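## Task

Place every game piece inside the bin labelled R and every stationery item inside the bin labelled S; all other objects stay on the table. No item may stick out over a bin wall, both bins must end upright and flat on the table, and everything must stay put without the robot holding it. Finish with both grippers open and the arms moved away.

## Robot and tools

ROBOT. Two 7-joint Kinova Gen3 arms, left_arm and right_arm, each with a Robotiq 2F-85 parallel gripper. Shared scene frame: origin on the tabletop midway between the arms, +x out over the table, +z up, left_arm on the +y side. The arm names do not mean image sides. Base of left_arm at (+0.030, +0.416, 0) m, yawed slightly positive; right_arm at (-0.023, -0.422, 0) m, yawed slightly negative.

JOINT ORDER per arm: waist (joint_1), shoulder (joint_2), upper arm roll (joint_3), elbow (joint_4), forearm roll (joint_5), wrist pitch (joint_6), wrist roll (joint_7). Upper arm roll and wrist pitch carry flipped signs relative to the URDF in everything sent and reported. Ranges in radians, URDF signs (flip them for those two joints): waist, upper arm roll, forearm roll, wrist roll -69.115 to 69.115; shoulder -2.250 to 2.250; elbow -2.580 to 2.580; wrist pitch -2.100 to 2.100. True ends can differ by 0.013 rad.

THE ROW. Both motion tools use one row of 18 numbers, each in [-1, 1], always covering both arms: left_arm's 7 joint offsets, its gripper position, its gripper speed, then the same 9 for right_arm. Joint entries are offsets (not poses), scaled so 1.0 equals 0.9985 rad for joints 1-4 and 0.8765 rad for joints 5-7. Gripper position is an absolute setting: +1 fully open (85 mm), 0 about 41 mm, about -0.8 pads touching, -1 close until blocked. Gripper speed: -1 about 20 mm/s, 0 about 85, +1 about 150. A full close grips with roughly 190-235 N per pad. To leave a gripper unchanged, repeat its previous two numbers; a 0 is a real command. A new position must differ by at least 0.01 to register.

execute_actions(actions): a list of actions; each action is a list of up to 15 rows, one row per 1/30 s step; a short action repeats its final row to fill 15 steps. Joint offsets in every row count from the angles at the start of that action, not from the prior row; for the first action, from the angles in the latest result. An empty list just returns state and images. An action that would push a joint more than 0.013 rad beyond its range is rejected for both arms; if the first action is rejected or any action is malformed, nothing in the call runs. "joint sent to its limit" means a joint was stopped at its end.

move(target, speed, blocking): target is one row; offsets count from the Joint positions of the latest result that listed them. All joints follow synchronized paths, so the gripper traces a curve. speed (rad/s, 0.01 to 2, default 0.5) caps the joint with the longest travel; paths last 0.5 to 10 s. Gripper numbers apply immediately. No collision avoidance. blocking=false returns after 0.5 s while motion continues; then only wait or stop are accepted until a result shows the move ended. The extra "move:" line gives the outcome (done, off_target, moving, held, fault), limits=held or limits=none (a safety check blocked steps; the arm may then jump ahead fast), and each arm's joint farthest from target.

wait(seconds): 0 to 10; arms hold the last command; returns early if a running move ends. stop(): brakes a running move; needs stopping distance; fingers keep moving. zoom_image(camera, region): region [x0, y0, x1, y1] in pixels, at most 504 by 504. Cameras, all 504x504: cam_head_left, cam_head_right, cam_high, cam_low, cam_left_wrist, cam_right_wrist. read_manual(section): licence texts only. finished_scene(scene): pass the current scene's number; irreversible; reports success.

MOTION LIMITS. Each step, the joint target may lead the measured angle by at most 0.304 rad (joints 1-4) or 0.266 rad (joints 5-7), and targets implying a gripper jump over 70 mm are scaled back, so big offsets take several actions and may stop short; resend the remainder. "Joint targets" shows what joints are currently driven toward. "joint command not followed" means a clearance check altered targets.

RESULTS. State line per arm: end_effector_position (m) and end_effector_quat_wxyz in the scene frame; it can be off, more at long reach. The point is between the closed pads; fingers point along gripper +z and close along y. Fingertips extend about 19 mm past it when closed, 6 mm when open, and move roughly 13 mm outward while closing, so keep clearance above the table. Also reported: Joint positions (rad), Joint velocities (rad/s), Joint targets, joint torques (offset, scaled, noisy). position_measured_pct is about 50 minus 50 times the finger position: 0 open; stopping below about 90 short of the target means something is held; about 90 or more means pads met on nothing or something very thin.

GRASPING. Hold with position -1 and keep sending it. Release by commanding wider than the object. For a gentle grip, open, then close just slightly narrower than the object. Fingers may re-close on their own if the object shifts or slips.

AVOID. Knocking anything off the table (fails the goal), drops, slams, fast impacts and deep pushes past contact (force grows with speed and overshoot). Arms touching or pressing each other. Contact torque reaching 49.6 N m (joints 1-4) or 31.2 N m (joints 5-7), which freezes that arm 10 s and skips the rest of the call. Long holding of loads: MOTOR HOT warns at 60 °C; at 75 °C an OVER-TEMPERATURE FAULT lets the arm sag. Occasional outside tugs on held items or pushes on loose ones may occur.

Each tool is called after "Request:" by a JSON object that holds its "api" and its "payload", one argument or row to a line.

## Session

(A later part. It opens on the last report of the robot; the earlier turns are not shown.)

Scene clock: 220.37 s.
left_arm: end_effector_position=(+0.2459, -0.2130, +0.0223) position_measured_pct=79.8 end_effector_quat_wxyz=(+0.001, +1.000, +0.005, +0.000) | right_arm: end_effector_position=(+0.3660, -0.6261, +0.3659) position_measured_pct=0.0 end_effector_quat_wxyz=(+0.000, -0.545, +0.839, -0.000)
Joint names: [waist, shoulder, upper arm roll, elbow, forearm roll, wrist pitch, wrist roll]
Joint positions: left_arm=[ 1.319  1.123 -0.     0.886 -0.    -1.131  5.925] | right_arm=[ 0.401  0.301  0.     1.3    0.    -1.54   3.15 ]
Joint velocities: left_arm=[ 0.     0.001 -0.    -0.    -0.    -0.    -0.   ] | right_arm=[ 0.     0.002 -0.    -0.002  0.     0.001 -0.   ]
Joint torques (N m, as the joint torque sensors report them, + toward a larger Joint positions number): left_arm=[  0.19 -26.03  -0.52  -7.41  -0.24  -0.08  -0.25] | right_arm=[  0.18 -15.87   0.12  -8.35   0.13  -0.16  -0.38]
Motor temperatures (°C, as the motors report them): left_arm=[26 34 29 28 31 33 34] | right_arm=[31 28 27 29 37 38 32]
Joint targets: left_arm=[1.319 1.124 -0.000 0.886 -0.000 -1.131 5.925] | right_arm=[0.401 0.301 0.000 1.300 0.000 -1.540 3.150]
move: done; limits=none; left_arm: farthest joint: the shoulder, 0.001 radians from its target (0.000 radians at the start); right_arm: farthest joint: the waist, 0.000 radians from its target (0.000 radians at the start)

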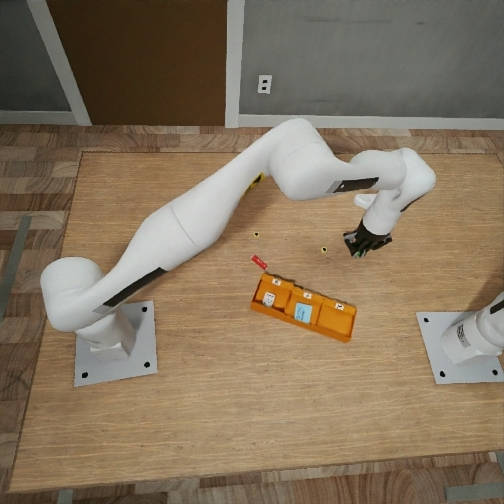

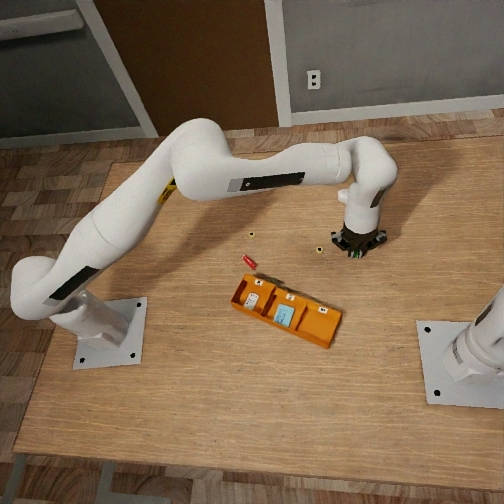

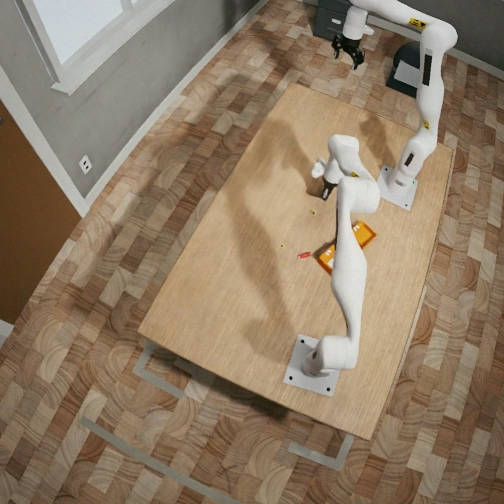

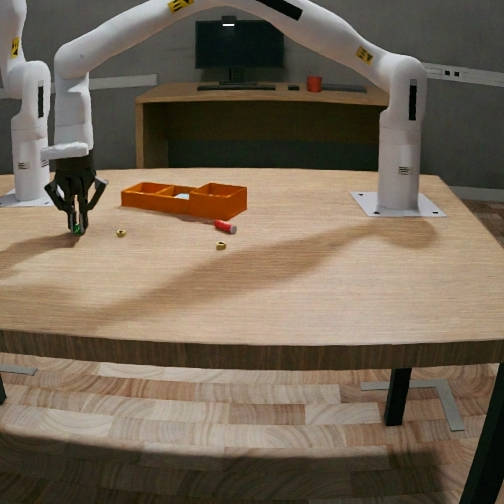

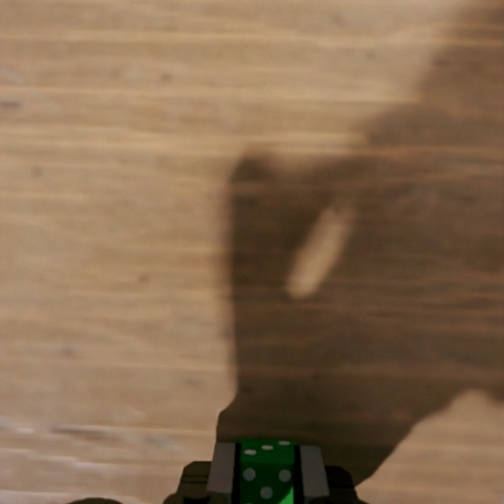

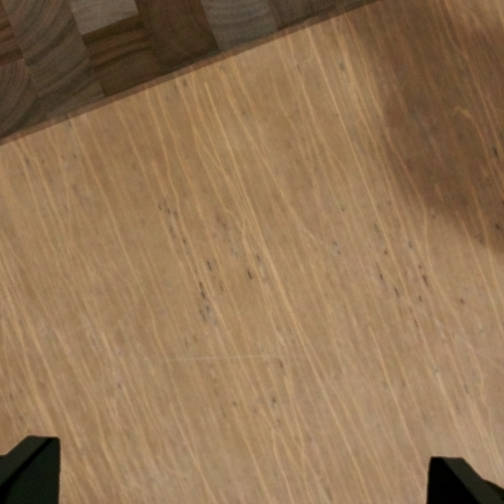

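Request:
{"api": "move", "payload": {
  "target": [0,-0.095,0,-0.082,0,-0.204,0.5,-1,-0.3, 0,0,0,0,0,0,0,1,0],
  "speed": 0.6
}}

Request:
{"api": "move", "payload": {
  "target": [0.067,-0.278,0,0.578,0,0.342,0.506,-1,-0.3, 0,0,0,0,0,0,0,1,0],
  "speed": 0.9
}}

Request:
{"api": "move", "payload": {
  "target": [0.066,-0.277,0,0.578,0,0.342,0.506,-1,-0.3, 0,0,0,0,0,0,0,1,0],
  "speed": 0.9
}}

Scene clock: 234.63 s.
left_arm: end_effector_position=(+0.2457, -0.2125, +0.1094) position_measured_pct=79.8 end_effector_quat_wxyz=(-0.000, +0.975, +0.222, -0.000) | right_arm: end_effector_position=(+0.3660, -0.6261, +0.3659) position_measured_pct=0.0 end_effector_quat_wxyz=(+0.000, -0.545, +0.839, -0.000)
Joint names: [waist, shoulder, upper arm roll, elbow, forearm roll, wrist pitch, wrist roll]
Joint positions: left_arm=[ 1.319  1.028 -0.     0.804 -0.    -1.31   6.363] | right_arm=[ 0.401  0.301  0.     1.3    0.    -1.54   3.15 ]
Joint velocities: left_arm=[ 0.001 -0.001 -0.     0.     0.001 -0.001  0.001] | right_arm=[ 0.    -0.001 -0.    -0.001 -0.    -0.001 -0.   ]
Joint torques (N m, as the joint torque sensors report them, + toward a larger Joint positions number): left_arm=[  0.18 -26.14  -0.36  -8.05  -0.19  -0.18  -0.03] | right_arm=[  0.04 -15.97   0.29  -8.5    0.07  -0.32  -0.47]
Motor temperatures (°C, as the motors report them): left_arm=[26 35 29 28 31 33 34] | right_arm=[31 28 27 29 37 38 32]
Joint targets: left_arm=[1.319 1.028 -0.000 0.804 -0.000 -1.310 6.363] | right_arm=[0.401 0.301 0.000 1.300 0.000 -1.540 3.150]
move: done; limits=none; left_arm: farthest joint: the waist, 0.000 radians from its target (0.000 radians at the start); right_arm: farthest joint: the waist, 0.000 radians from its target (0.000 radians at the start)

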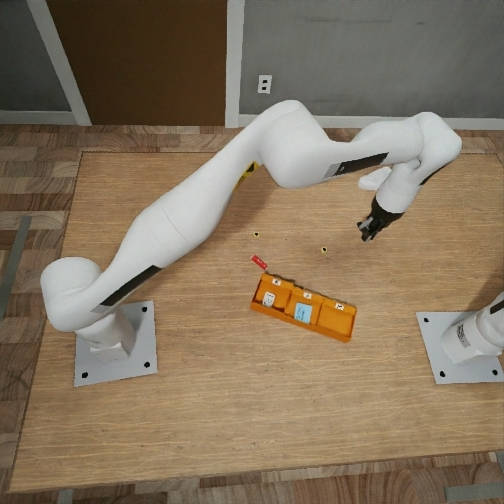

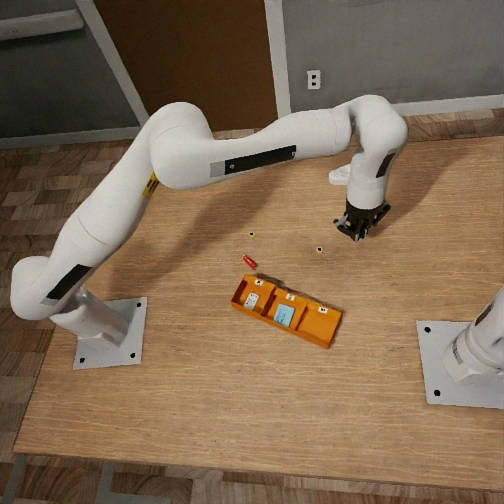

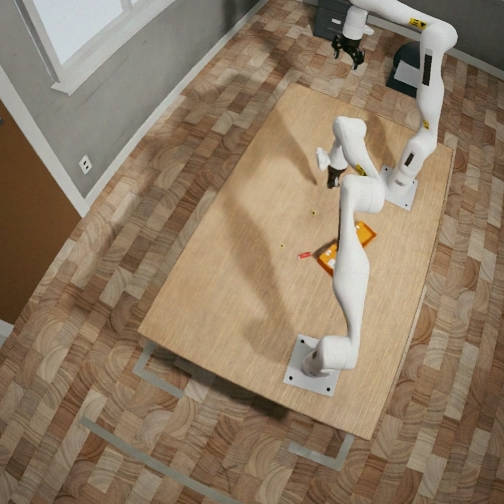

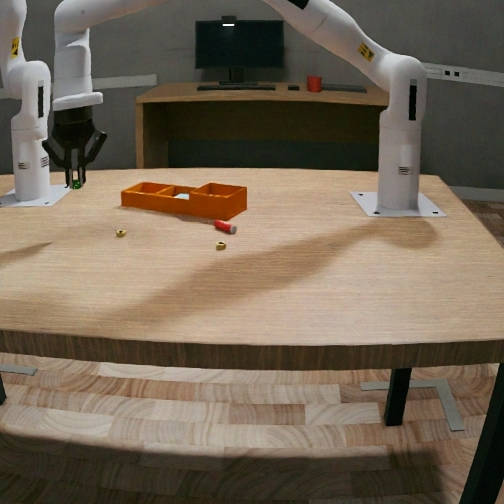

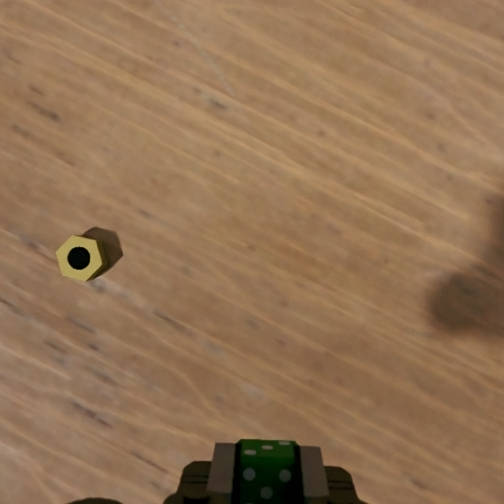

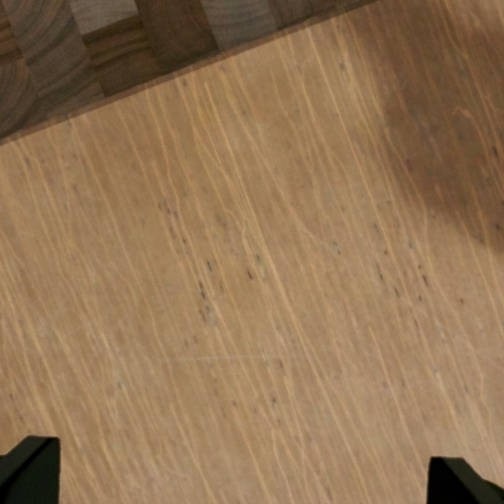

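Scene clock: 235.97 s.
left_arm: end_effector_position=(+0.1704, -0.1197, +0.1138) position_measured_pct=79.8 end_effector_quat_wxyz=(-0.000, +0.916, +0.401, +0.000) | right_arm: end_effector_position=(+0.3660, -0.6261, +0.3659) position_measured_pct=0.0 end_effector_quat_wxyz=(+0.000, -0.545, +0.839, -0.000)
Joint names: [waist, shoulder, upper arm roll, elbow, forearm roll, wrist pitch, wrist roll]
Joint positions: left_arm=[ 1.386  0.751 -0.     1.381 -0.    -1.01   6.807] | right_arm=[ 0.401  0.301  0.     1.3    0.    -1.54   3.15 ]
Joint velocities: left_arm=[ 0.    -0.002 -0.001  0.001  0.001  0.    -0.003] | right_arm=[-0.001 -0.     0.     0.     0.002  0.     0.   ]
Joint torques (N m, as the joint torque sensors report them, + toward a larger Joint positions number): left_arm=[  0.09 -21.25  -0.43  -6.93  -0.23  -0.21  -0.27] | right_arm=[  0.03 -15.81   0.33  -8.36   0.05  -0.29  -0.42]
Motor temperatures (°C, as the motors report them): left_arm=[26 35 29 28 31 33 34] | right_arm=[31 28 27 29 37 38 32]
Joint targets: left_arm=[1.386 0.751 -0.000 1.381 -0.000 -1.010 6.807] | right_arm=[0.401 0.301 0.000 1.300 0.000 -1.540 3.150]
move: done; limits=none; left_arm: farthest joint: the shoulder, 0.001 radians from its target (0.278 radians at the start); right_arm: farthest joint: the waist, 0.000 radians from its target (0.000 radians at the start)

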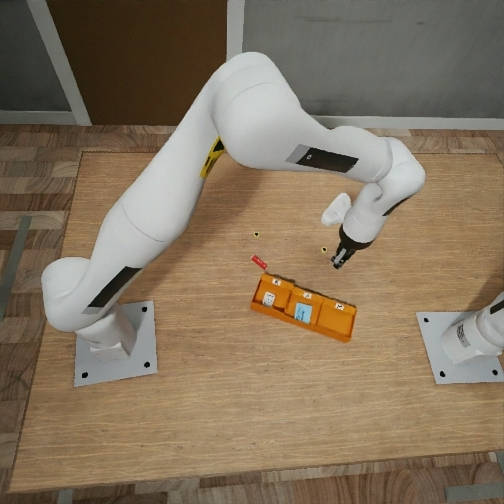

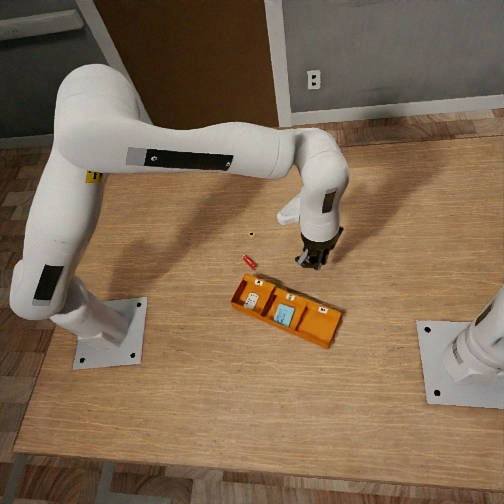

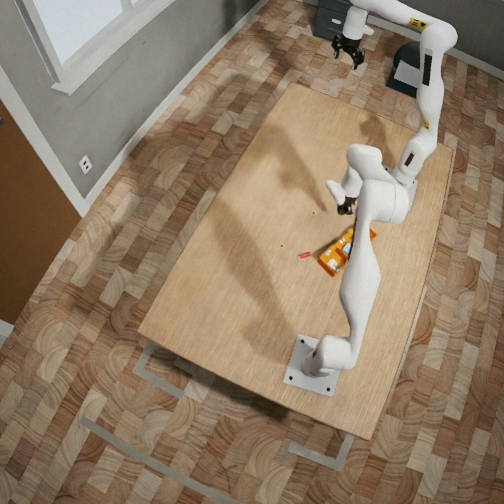

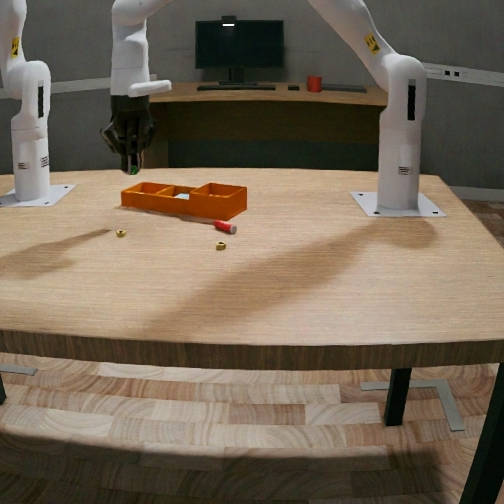

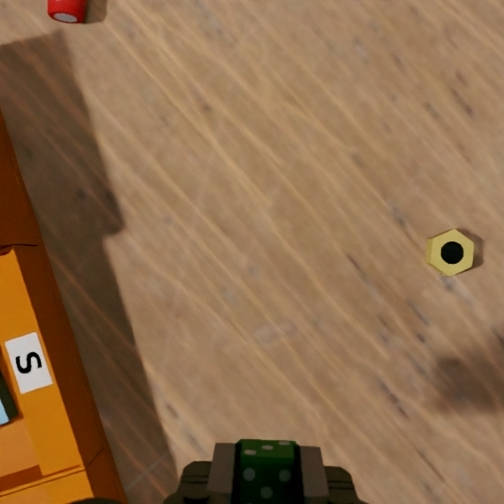

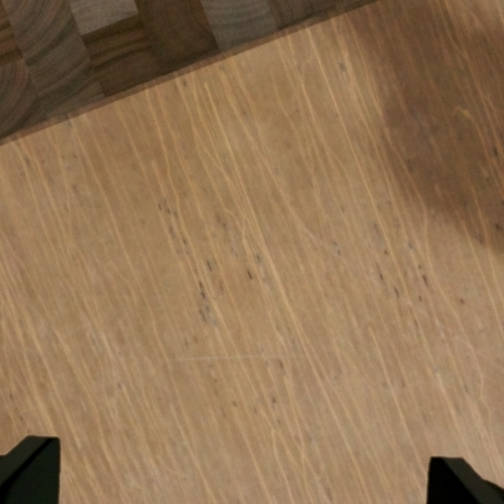

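Scene clock: 237.30 s.
left_arm: end_effector_position=(+0.0983, +0.0246, +0.1091) position_measured_pct=79.8 end_effector_quat_wxyz=(-0.001, +0.825, +0.565, +0.000) | right_arm: end_effector_position=(+0.3660, -0.6261, +0.3659) position_measured_pct=0.0 end_effector_quat_wxyz=(+0.000, -0.545, +0.839, -0.000)
Joint names: [waist, shoulder, upper arm roll, elbow, forearm roll, wrist pitch, wrist roll]
Joint positions: left_arm=[ 1.452  0.475 -0.     1.958 -0.    -0.711  7.25 ] | right_arm=[ 0.401  0.301  0.     1.3    0.    -1.54   3.15 ]
Joint velocities: left_arm=[ 0.001 -0.003 -0.    -0.    -0.     0.001 -0.   ] | right_arm=[-0.001 -0.     0.     0.    -0.    -0.001  0.   ]
Joint torques (N m, as the joint torque sensors report them, + toward a larger Joint positions number): left_arm=[  0.14 -15.2   -0.2   -5.27  -0.13  -0.31  -0.23] | right_arm=[  0.08 -15.9    0.18  -8.41   0.05  -0.23  -0.4 ]
Motor temperatures (°C, as the motors report them): left_arm=[26 35 29 28 31 33 34] | right_arm=[31 28 27 29 37 38 32]
Joint targets: left_arm=[1.452 0.474 -0.000 1.958 -0.000 -0.711 7.250] | right_arm=[0.401 0.301 0.000 1.300 0.000 -1.540 3.150]
move: done; limits=none; left_arm: farthest joint: the waist, 0.000 radians from its target (0.066 radians at the start); right_arm: farthest joint: the waist, 0.000 radians from its target (0.000 radians at the start)

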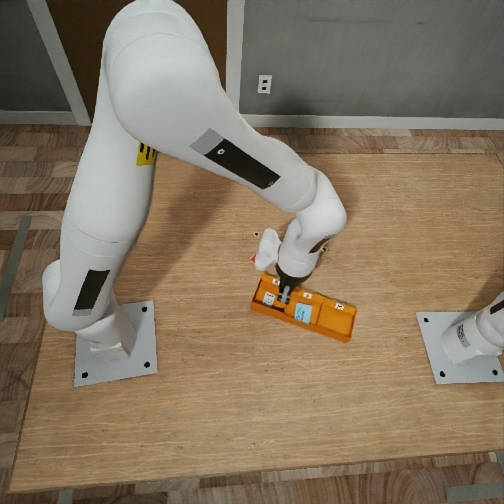

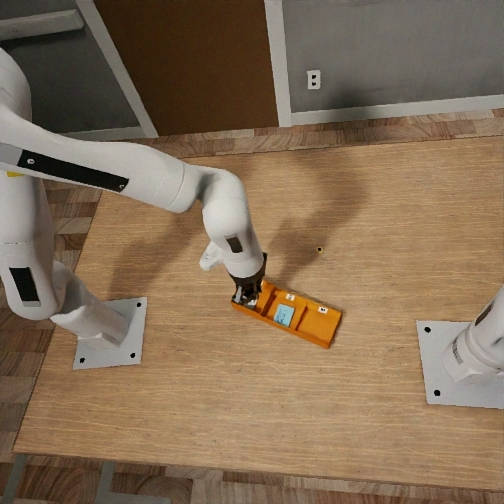

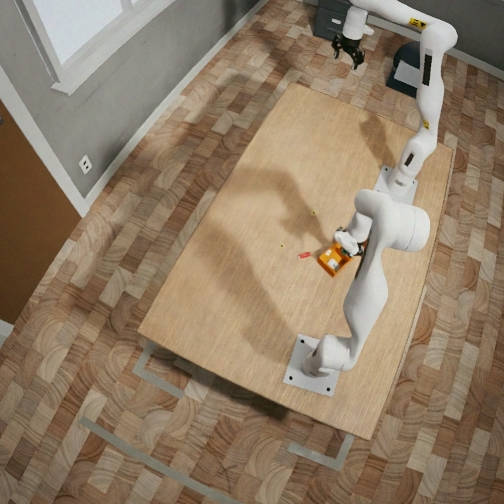

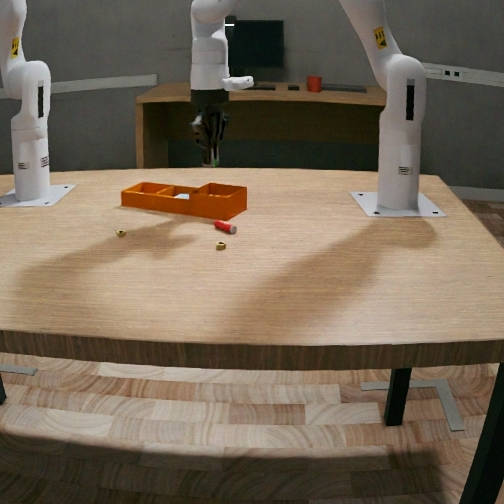

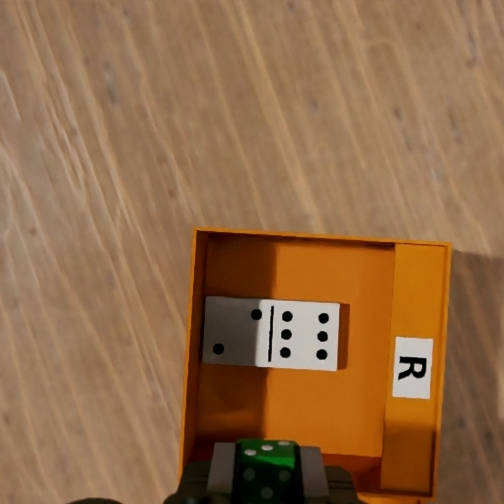

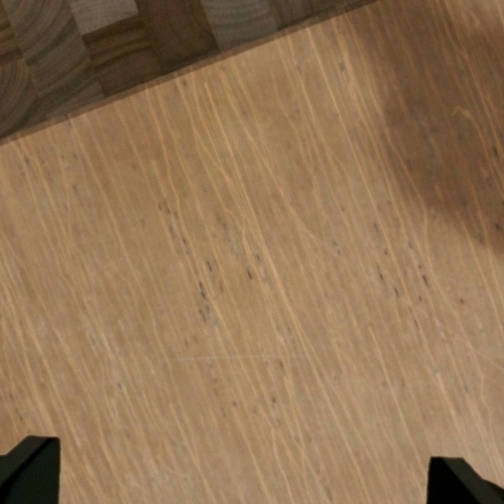

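Request:
{"api": "move", "payload": {
  "target": [-0.016,0.131,0,0.039,0,0.196,-0.016,-1,-0.3, 0,0,0,0,0,0,0,1,0],
  "speed": 0.25
}}

Scene clock: 242.70 s.
left_arm: end_effector_position=(+0.1057, +0.0213, +0.0498) position_measured_pct=79.8 end_effector_quat_wxyz=(+0.000, +0.824, +0.566, -0.000) | right_arm: end_effector_position=(+0.3660, -0.6261, +0.3659) position_measured_pct=0.0 end_effector_quat_wxyz=(+0.000, -0.545, +0.839, -0.000)
Joint names: [waist, shoulder, upper arm roll, elbow, forearm roll, wrist pitch, wrist roll]
Joint positions: left_arm=[ 1.436  0.605 -0.     1.997 -0.    -0.539  7.236] | right_arm=[ 0.401  0.301  0.     1.3    0.    -1.54   3.15 ]
Joint velocities: left_arm=[-0.001  0.005  0.     0.001  0.     0.001 -0.002] | right_arm=[-0.     0.     0.     0.001  0.    -0.     0.   ]
Joint torques (N m, as the joint torque sensors report them, + toward a larger Joint positions number): left_arm=[  0.08 -16.53  -0.17  -4.01  -0.22  -0.18  -0.28] | right_arm=[  0.1  -15.83   0.17  -8.34   0.11  -0.21  -0.41]
Motor temperatures (°C, as the motors report them): left_arm=[26 35 29 28 31 33 34] | right_arm=[31 28 27 29 37 38 32]
Joint targets: left_arm=[1.436 0.606 -0.000 1.997 -0.000 -0.539 7.236] | right_arm=[0.401 0.301 0.000 1.300 0.000 -1.540 3.150]
move: done; limits=none; left_arm: farthest joint: the shoulder, 0.001 radians from its target (0.131 radians at the start); right_arm: farthest joint: the waist, 0.000 radians from its target (0.000 radians at the start)

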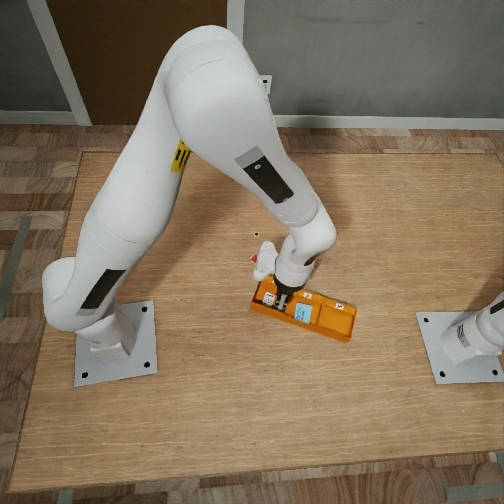

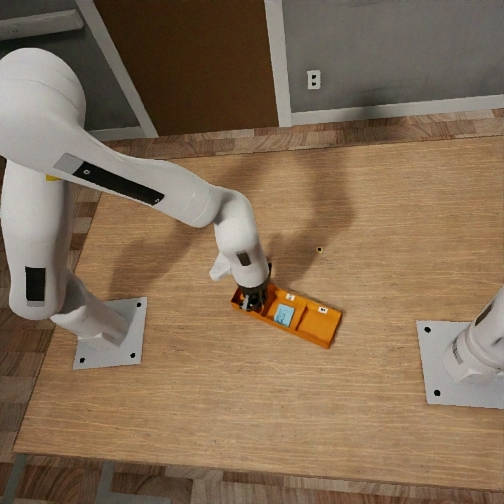

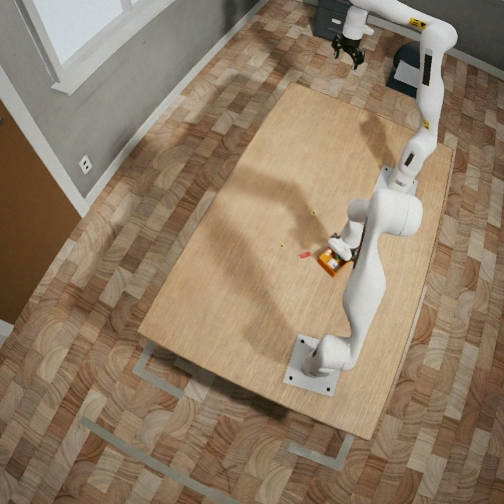

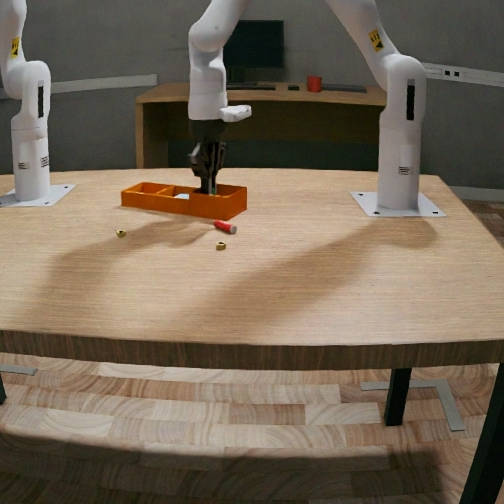

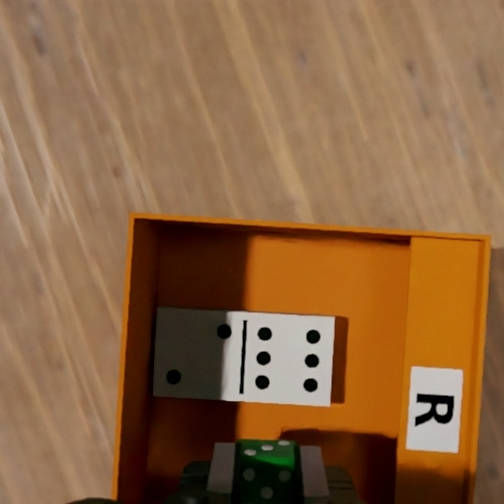

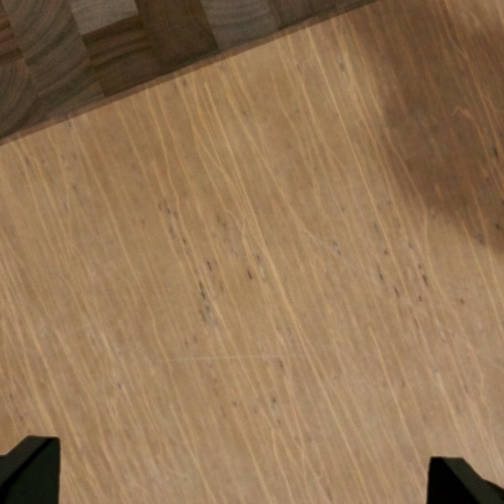

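Lower a bit more (to ~0.038), then release.

Request:
{"api": "move", "payload": {
  "target": [0,0.026,0,0.008,0,0.039,0,-1,-0.3, 0,0,0,0,0,0,0,1,0],
  "speed": 0.1
}}

Scene clock: 245.63 s.
left_arm: end_effector_position=(+0.1056, +0.0215, +0.0382) position_measured_pct=79.8 end_effector_quat_wxyz=(+0.000, +0.824, +0.566, -0.000) | right_arm: end_effector_position=(+0.3660, -0.6261, +0.3659) position_measured_pct=0.0 end_effector_quat_wxyz=(+0.000, -0.545, +0.839, -0.000)
Joint names: [waist, shoulder, upper arm roll, elbow, forearm roll, wrist pitch, wrist roll]
Joint positions: left_arm=[ 1.436  0.631 -0.     2.005 -0.    -0.505  7.236] | right_arm=[ 0.401  0.301  0.     1.3    0.    -1.54   3.15 ]
Joint velocities: left_arm=[-0.001  0.001 -0.     0.    -0.     0.001 -0.001] | right_arm=[-0.001  0.001 -0.    -0.002 -0.001  0.     0.   ]
Joint torques (N m, as the joint torque sensors report them, + toward a larger Joint positions number): left_arm=[  0.16 -16.5   -0.27  -3.89  -0.13  -0.19  -0.22] | right_arm=[  0.08 -15.9    0.25  -8.33   0.07  -0.18  -0.39]
Motor temperatures (°C, as the motors report them): left_arm=[26 35 29 28 31 33 34] | right_arm=[31 28 27 29 37 38 32]
Joint targets: left_arm=[1.436 0.631 -0.000 2.005 -0.000 -0.505 7.236] | right_arm=[0.401 0.301 0.000 1.300 0.000 -1.540 3.150]
move: done; limits=none; left_arm: farthest joint: the waist, 0.000 radians from its target (0.000 radians at the start); right_arm: farthest joint: the waist, 0.000 radians from its target (0.000 radians at the start)

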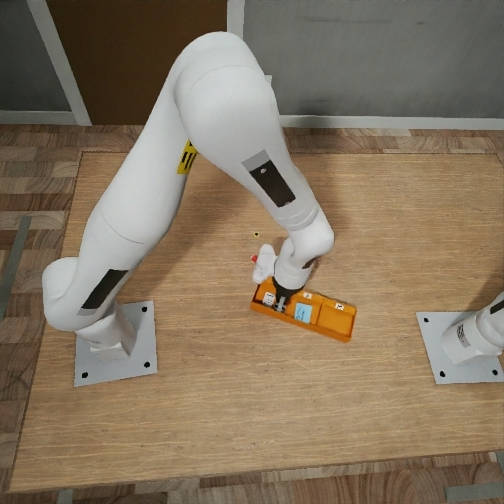

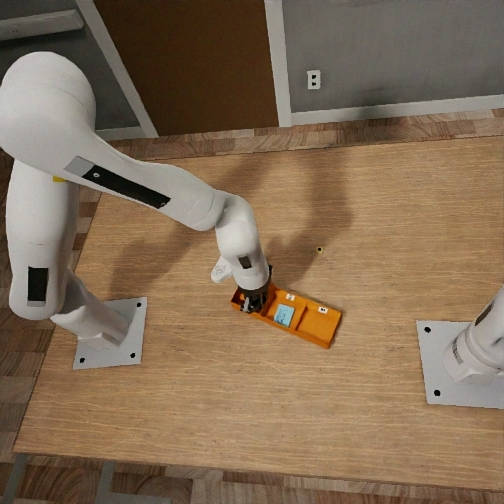

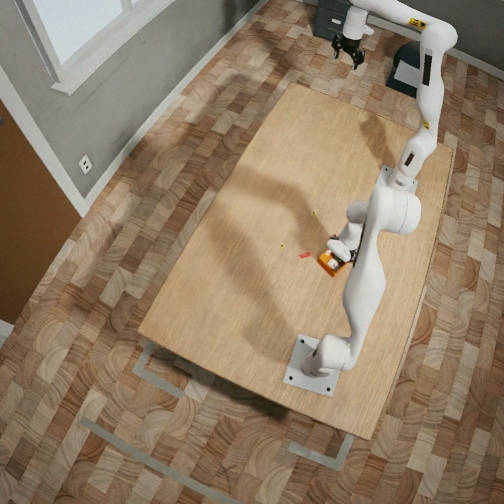

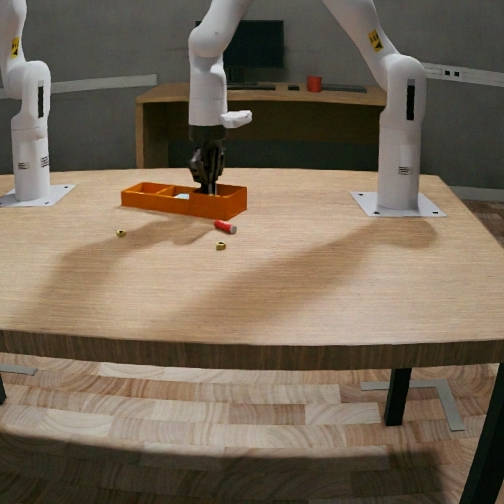

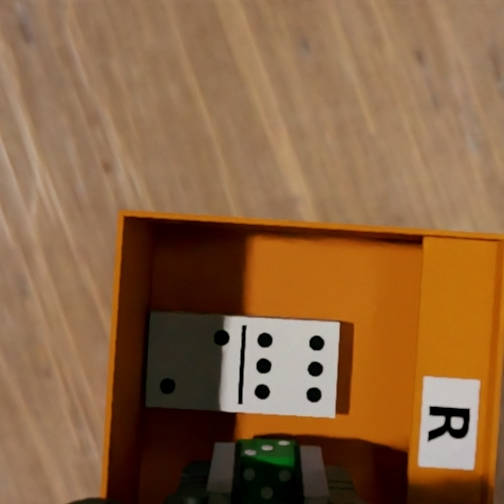

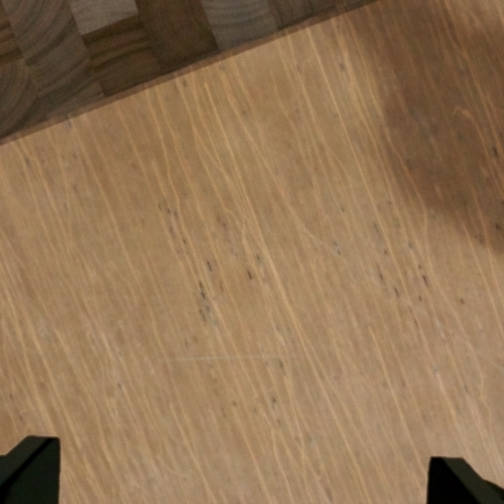

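Request:
{"api": "move", "payload": {
  "target": [0,0,0,0,0,0,0,-0.4,0, 0,0,0,0,0,0,0,1,0]
}}

Request:
{"api": "move", "payload": {
  "target": [0,-0.2,0,-0.06,0,-0.3,0,-0.4,0, 0,0,0,0,0,0,0,1,0],
  "speed": 0.6
}}

Request:
{"api": "move", "payload": {
  "target": [-0.9,-0.15,0,-0.3,0,-0.5,-0.9,0.5,0, 0,0,0,0,0,0,0,1,0],
  "speed": 1
}}

Scene clock: 252.23 s.
left_arm: end_effector_position=(+0.1056, +0.0215, +0.0382) position_measured_pct=69.8 end_effector_quat_wxyz=(+0.000, +0.824, +0.566, -0.000) | right_arm: end_effector_position=(+0.3660, -0.6261, +0.3659) position_measured_pct=0.0 end_effector_quat_wxyz=(+0.000, -0.545, +0.839, -0.000)
Joint names: [waist, shoulder, upper arm roll, elbow, forearm roll, wrist pitch, wrist roll]
Joint positions: left_arm=[ 1.436  0.631 -0.     2.005 -0.    -0.505  7.236] | right_arm=[ 0.401  0.301  0.     1.3    0.    -1.54   3.15 ]
Joint velocities: left_arm=[ 0.     0.001 -0.    -0.     0.    -0.    -0.002] | right_arm=[-0.001 -0.001  0.    -0.     0.001  0.    -0.   ]
Joint torques (N m, as the joint torque sensors report them, + toward a larger Joint positions number): left_arm=[  0.19 -16.38  -0.26  -3.78  -0.26  -0.18  -0.24] | right_arm=[  0.13 -15.84   0.32  -8.34  -0.1   -0.22  -0.29]
Motor temperatures (°C, as the motors report them): left_arm=[26 35 29 28 31 33 34] | right_arm=[31 28 27 29 37 38 32]
Joint targets: left_arm=[1.436 0.631 -0.000 2.005 -0.000 -0.505 7.236] | right_arm=[0.401 0.301 0.000 1.300 0.000 -1.540 3.150]
move: done; limits=none; left_arm: farthest joint: the waist, 0.000 radians from its target (0.000 radians at the start); right_arm: farthest joint: the waist, 0.000 radians from its target (0.000 radians at the start)

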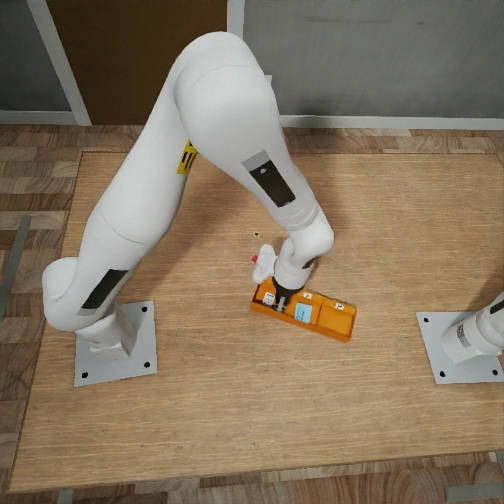

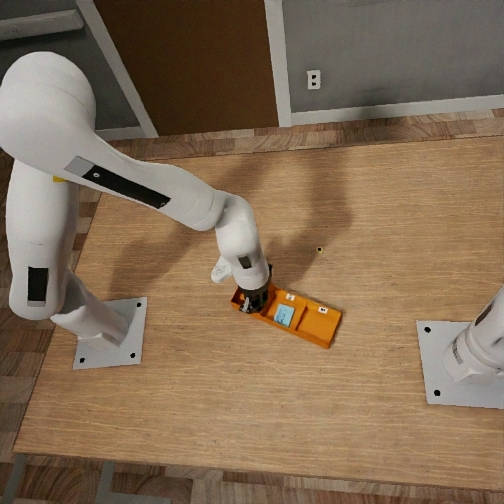

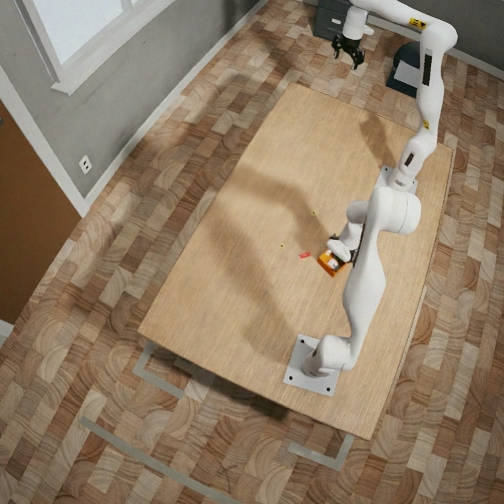

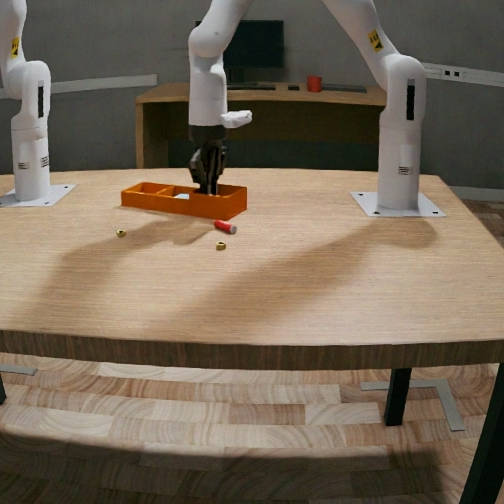

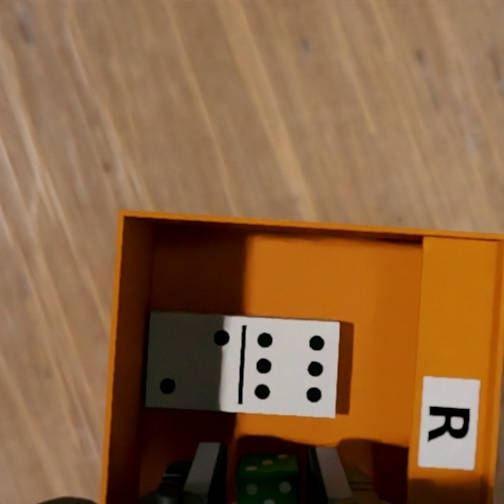

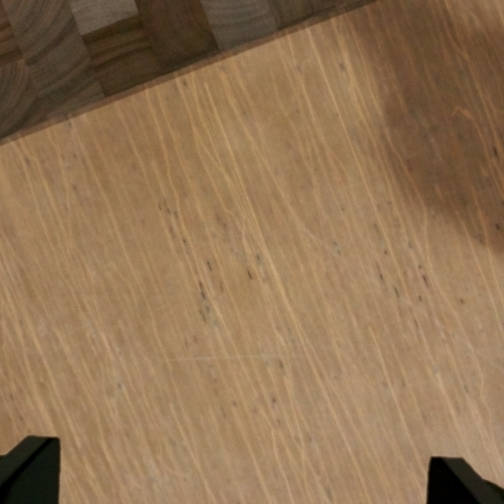

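Scene clock: 253.27 s.
left_arm: end_effector_position=(+0.1037, +0.0291, +0.1289) position_measured_pct=69.8 end_effector_quat_wxyz=(-0.001, +0.824, +0.566, +0.000) | right_arm: end_effector_position=(+0.3660, -0.6261, +0.3659) position_measured_pct=0.0 end_effector_quat_wxyz=(+0.000, -0.545, +0.839, -0.000)
Joint names: [waist, shoulder, upper arm roll, elbow, forearm roll, wrist pitch, wrist roll]
Joint positions: left_arm=[ 1.436  0.432 -0.     1.945 -0.    -0.768  7.236] | right_arm=[ 0.401  0.301  0.     1.3    0.    -1.54   3.15 ]
Joint velocities: left_arm=[-0.    -0.003  0.001 -0.     0.001 -0.     0.001] | right_arm=[-0.     0.001 -0.    -0.     0.     0.     0.   ]
Joint torques (N m, as the joint torque sensors report them, + toward a larger Joint positions number): left_arm=[  0.05 -15.09  -0.15  -5.71  -0.2   -0.24  -0.24] | right_arm=[  0.03 -16.14   0.06  -8.47   0.09  -0.21  -0.38]
Motor temperatures (°C, as the motors report them): left_arm=[26 35 29 28 31 33 34] | right_arm=[31 28 27 29 37 38 32]
Joint targets: left_arm=[1.436 0.431 -0.000 1.945 -0.000 -0.768 7.236] | right_arm=[0.401 0.301 0.000 1.300 0.000 -1.540 3.150]
move: done; limits=none; left_arm: farthest joint: the waist, 0.000 radians from its target (0.000 radians at the start); right_arm: farthest joint: the waist, 0.000 radians from its target (0.000 radians at the start)

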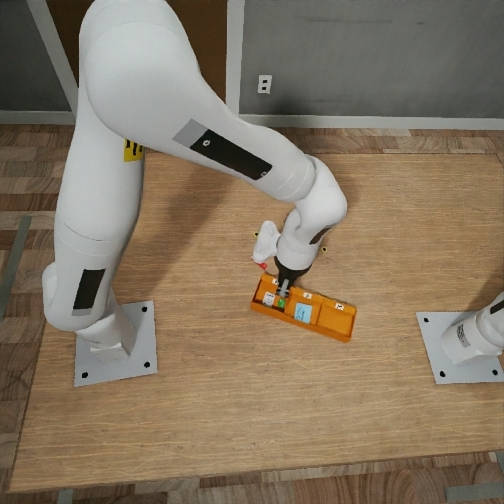

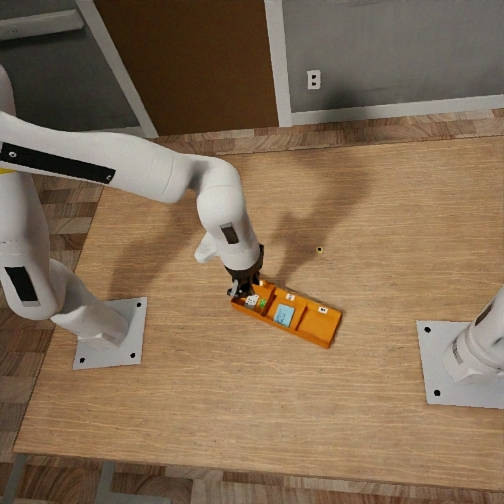

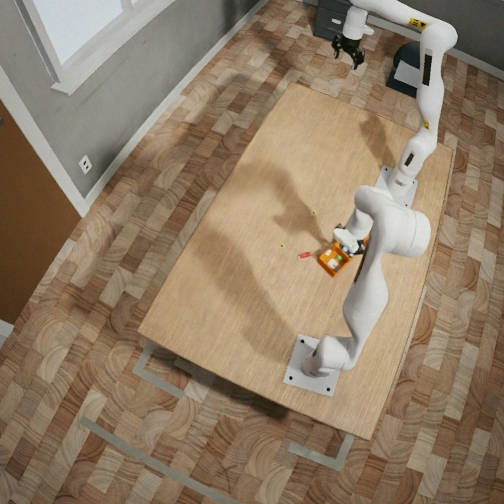

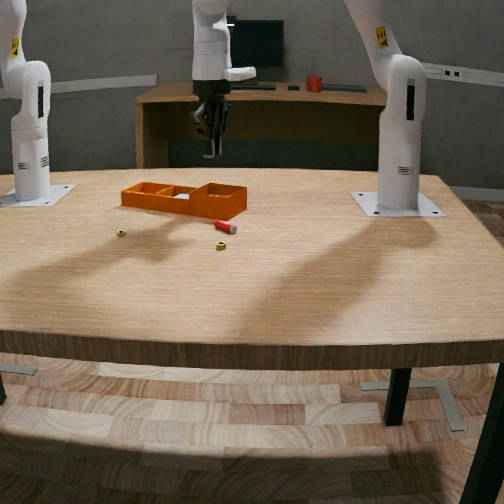

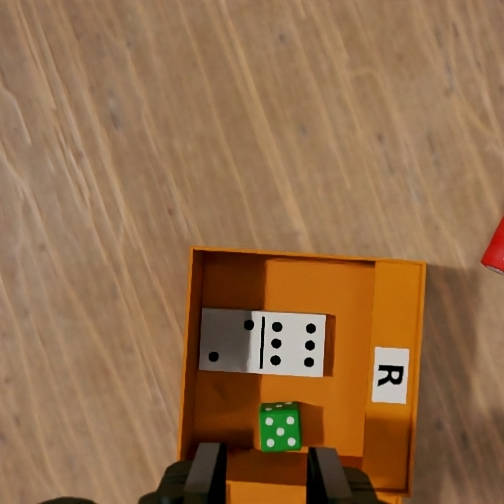

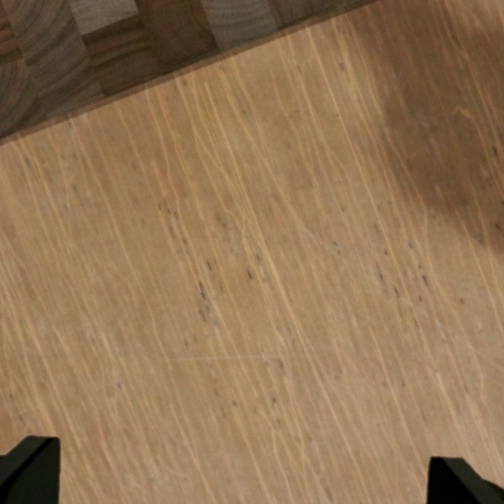

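Scene clock: 255.00 s.
left_arm: end_effector_position=(+0.3980, +0.2238, +0.2680) position_measured_pct=25.0 end_effector_quat_wxyz=(+0.004, +0.792, +0.611, +0.002) | right_arm: end_effector_position=(+0.3660, -0.6261, +0.3659) position_measured_pct=0.0 end_effector_quat_wxyz=(+0.000, -0.545, +0.839, -0.000)
Joint names: [waist, shoulder, upper arm roll, elbow, forearm roll, wrist pitch, wrist roll]
Joint positions: left_arm=[ 0.537  0.282 -0.     1.645 -0.    -1.206  6.447] | right_arm=[ 0.401  0.301  0.     1.3    0.    -1.54   3.15 ]
Joint velocities: left_arm=[-0.003 -0.    -0.001  0.001  0.     0.    -0.   ] | right_arm=[-0.001  0.001  0.     0.001 -0.001 -0.     0.   ]
Joint torques (N m, as the joint torque sensors report them, + toward a larger Joint positions number): left_arm=[  0.16 -14.32  -0.06  -7.77  -0.22  -0.21  -0.26] | right_arm=[  0.09 -15.9    0.07  -8.4    0.04  -0.16  -0.34]
Motor temperatures (°C, as the motors report them): left_arm=[26 35 29 28 31 33 34] | right_arm=[31 28 27 29 37 38 32]
Joint targets: left_arm=[0.537 0.282 -0.000 1.645 -0.000 -1.206 6.447] | right_arm=[0.401 0.301 0.000 1.300 0.000 -1.540 3.150]
move: done; limits=none; left_arm: farthest joint: the waist, 0.000 radians from its target (0.898 radians at the start); right_arm: farthest joint: the waist, 0.000 radians from its target (0.000 radians at the start)

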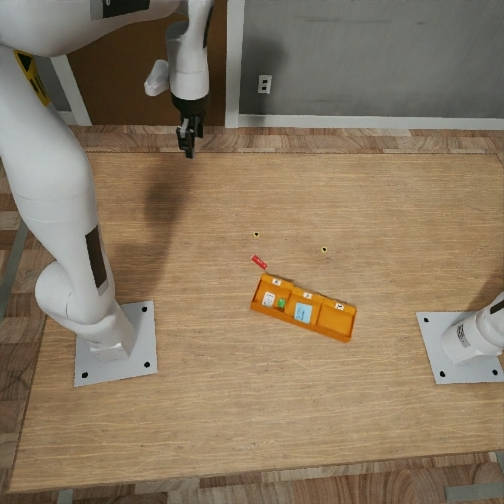

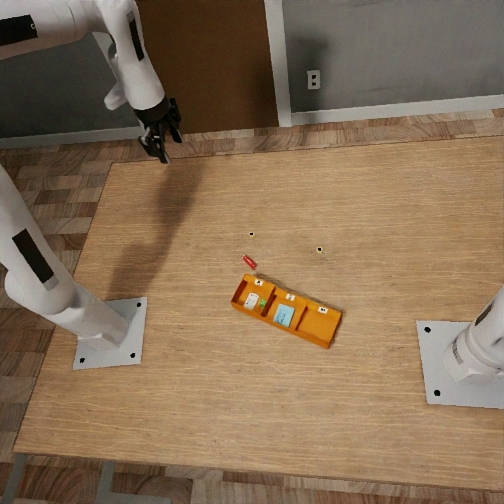

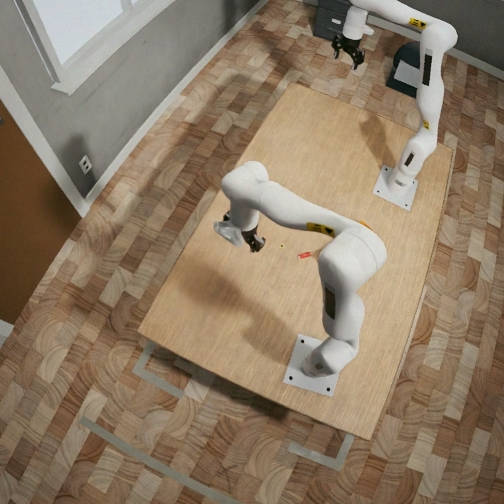

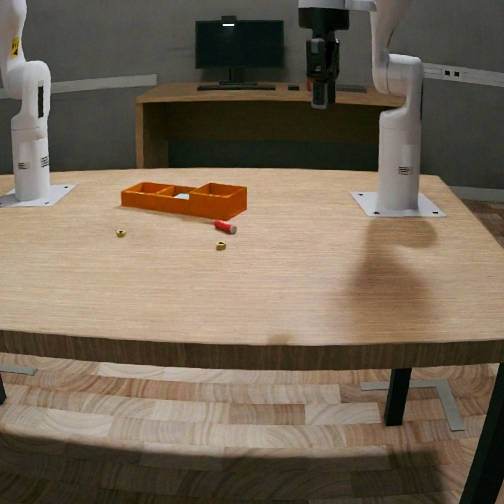

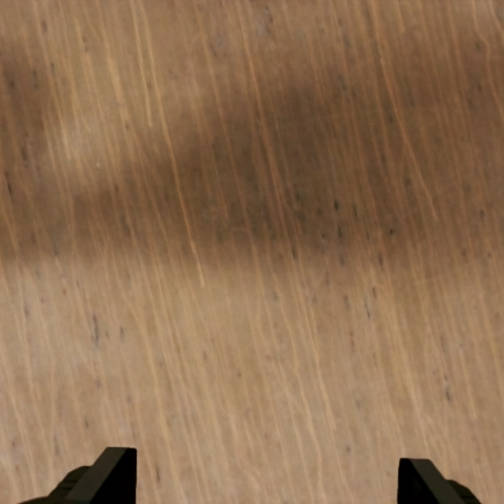

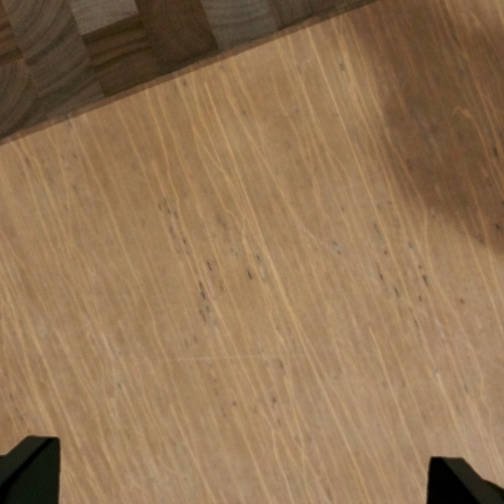

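Request:
{"api": "finished_scene", "payload": {
  "scene": 1
}}

The scene is finished: the task was done.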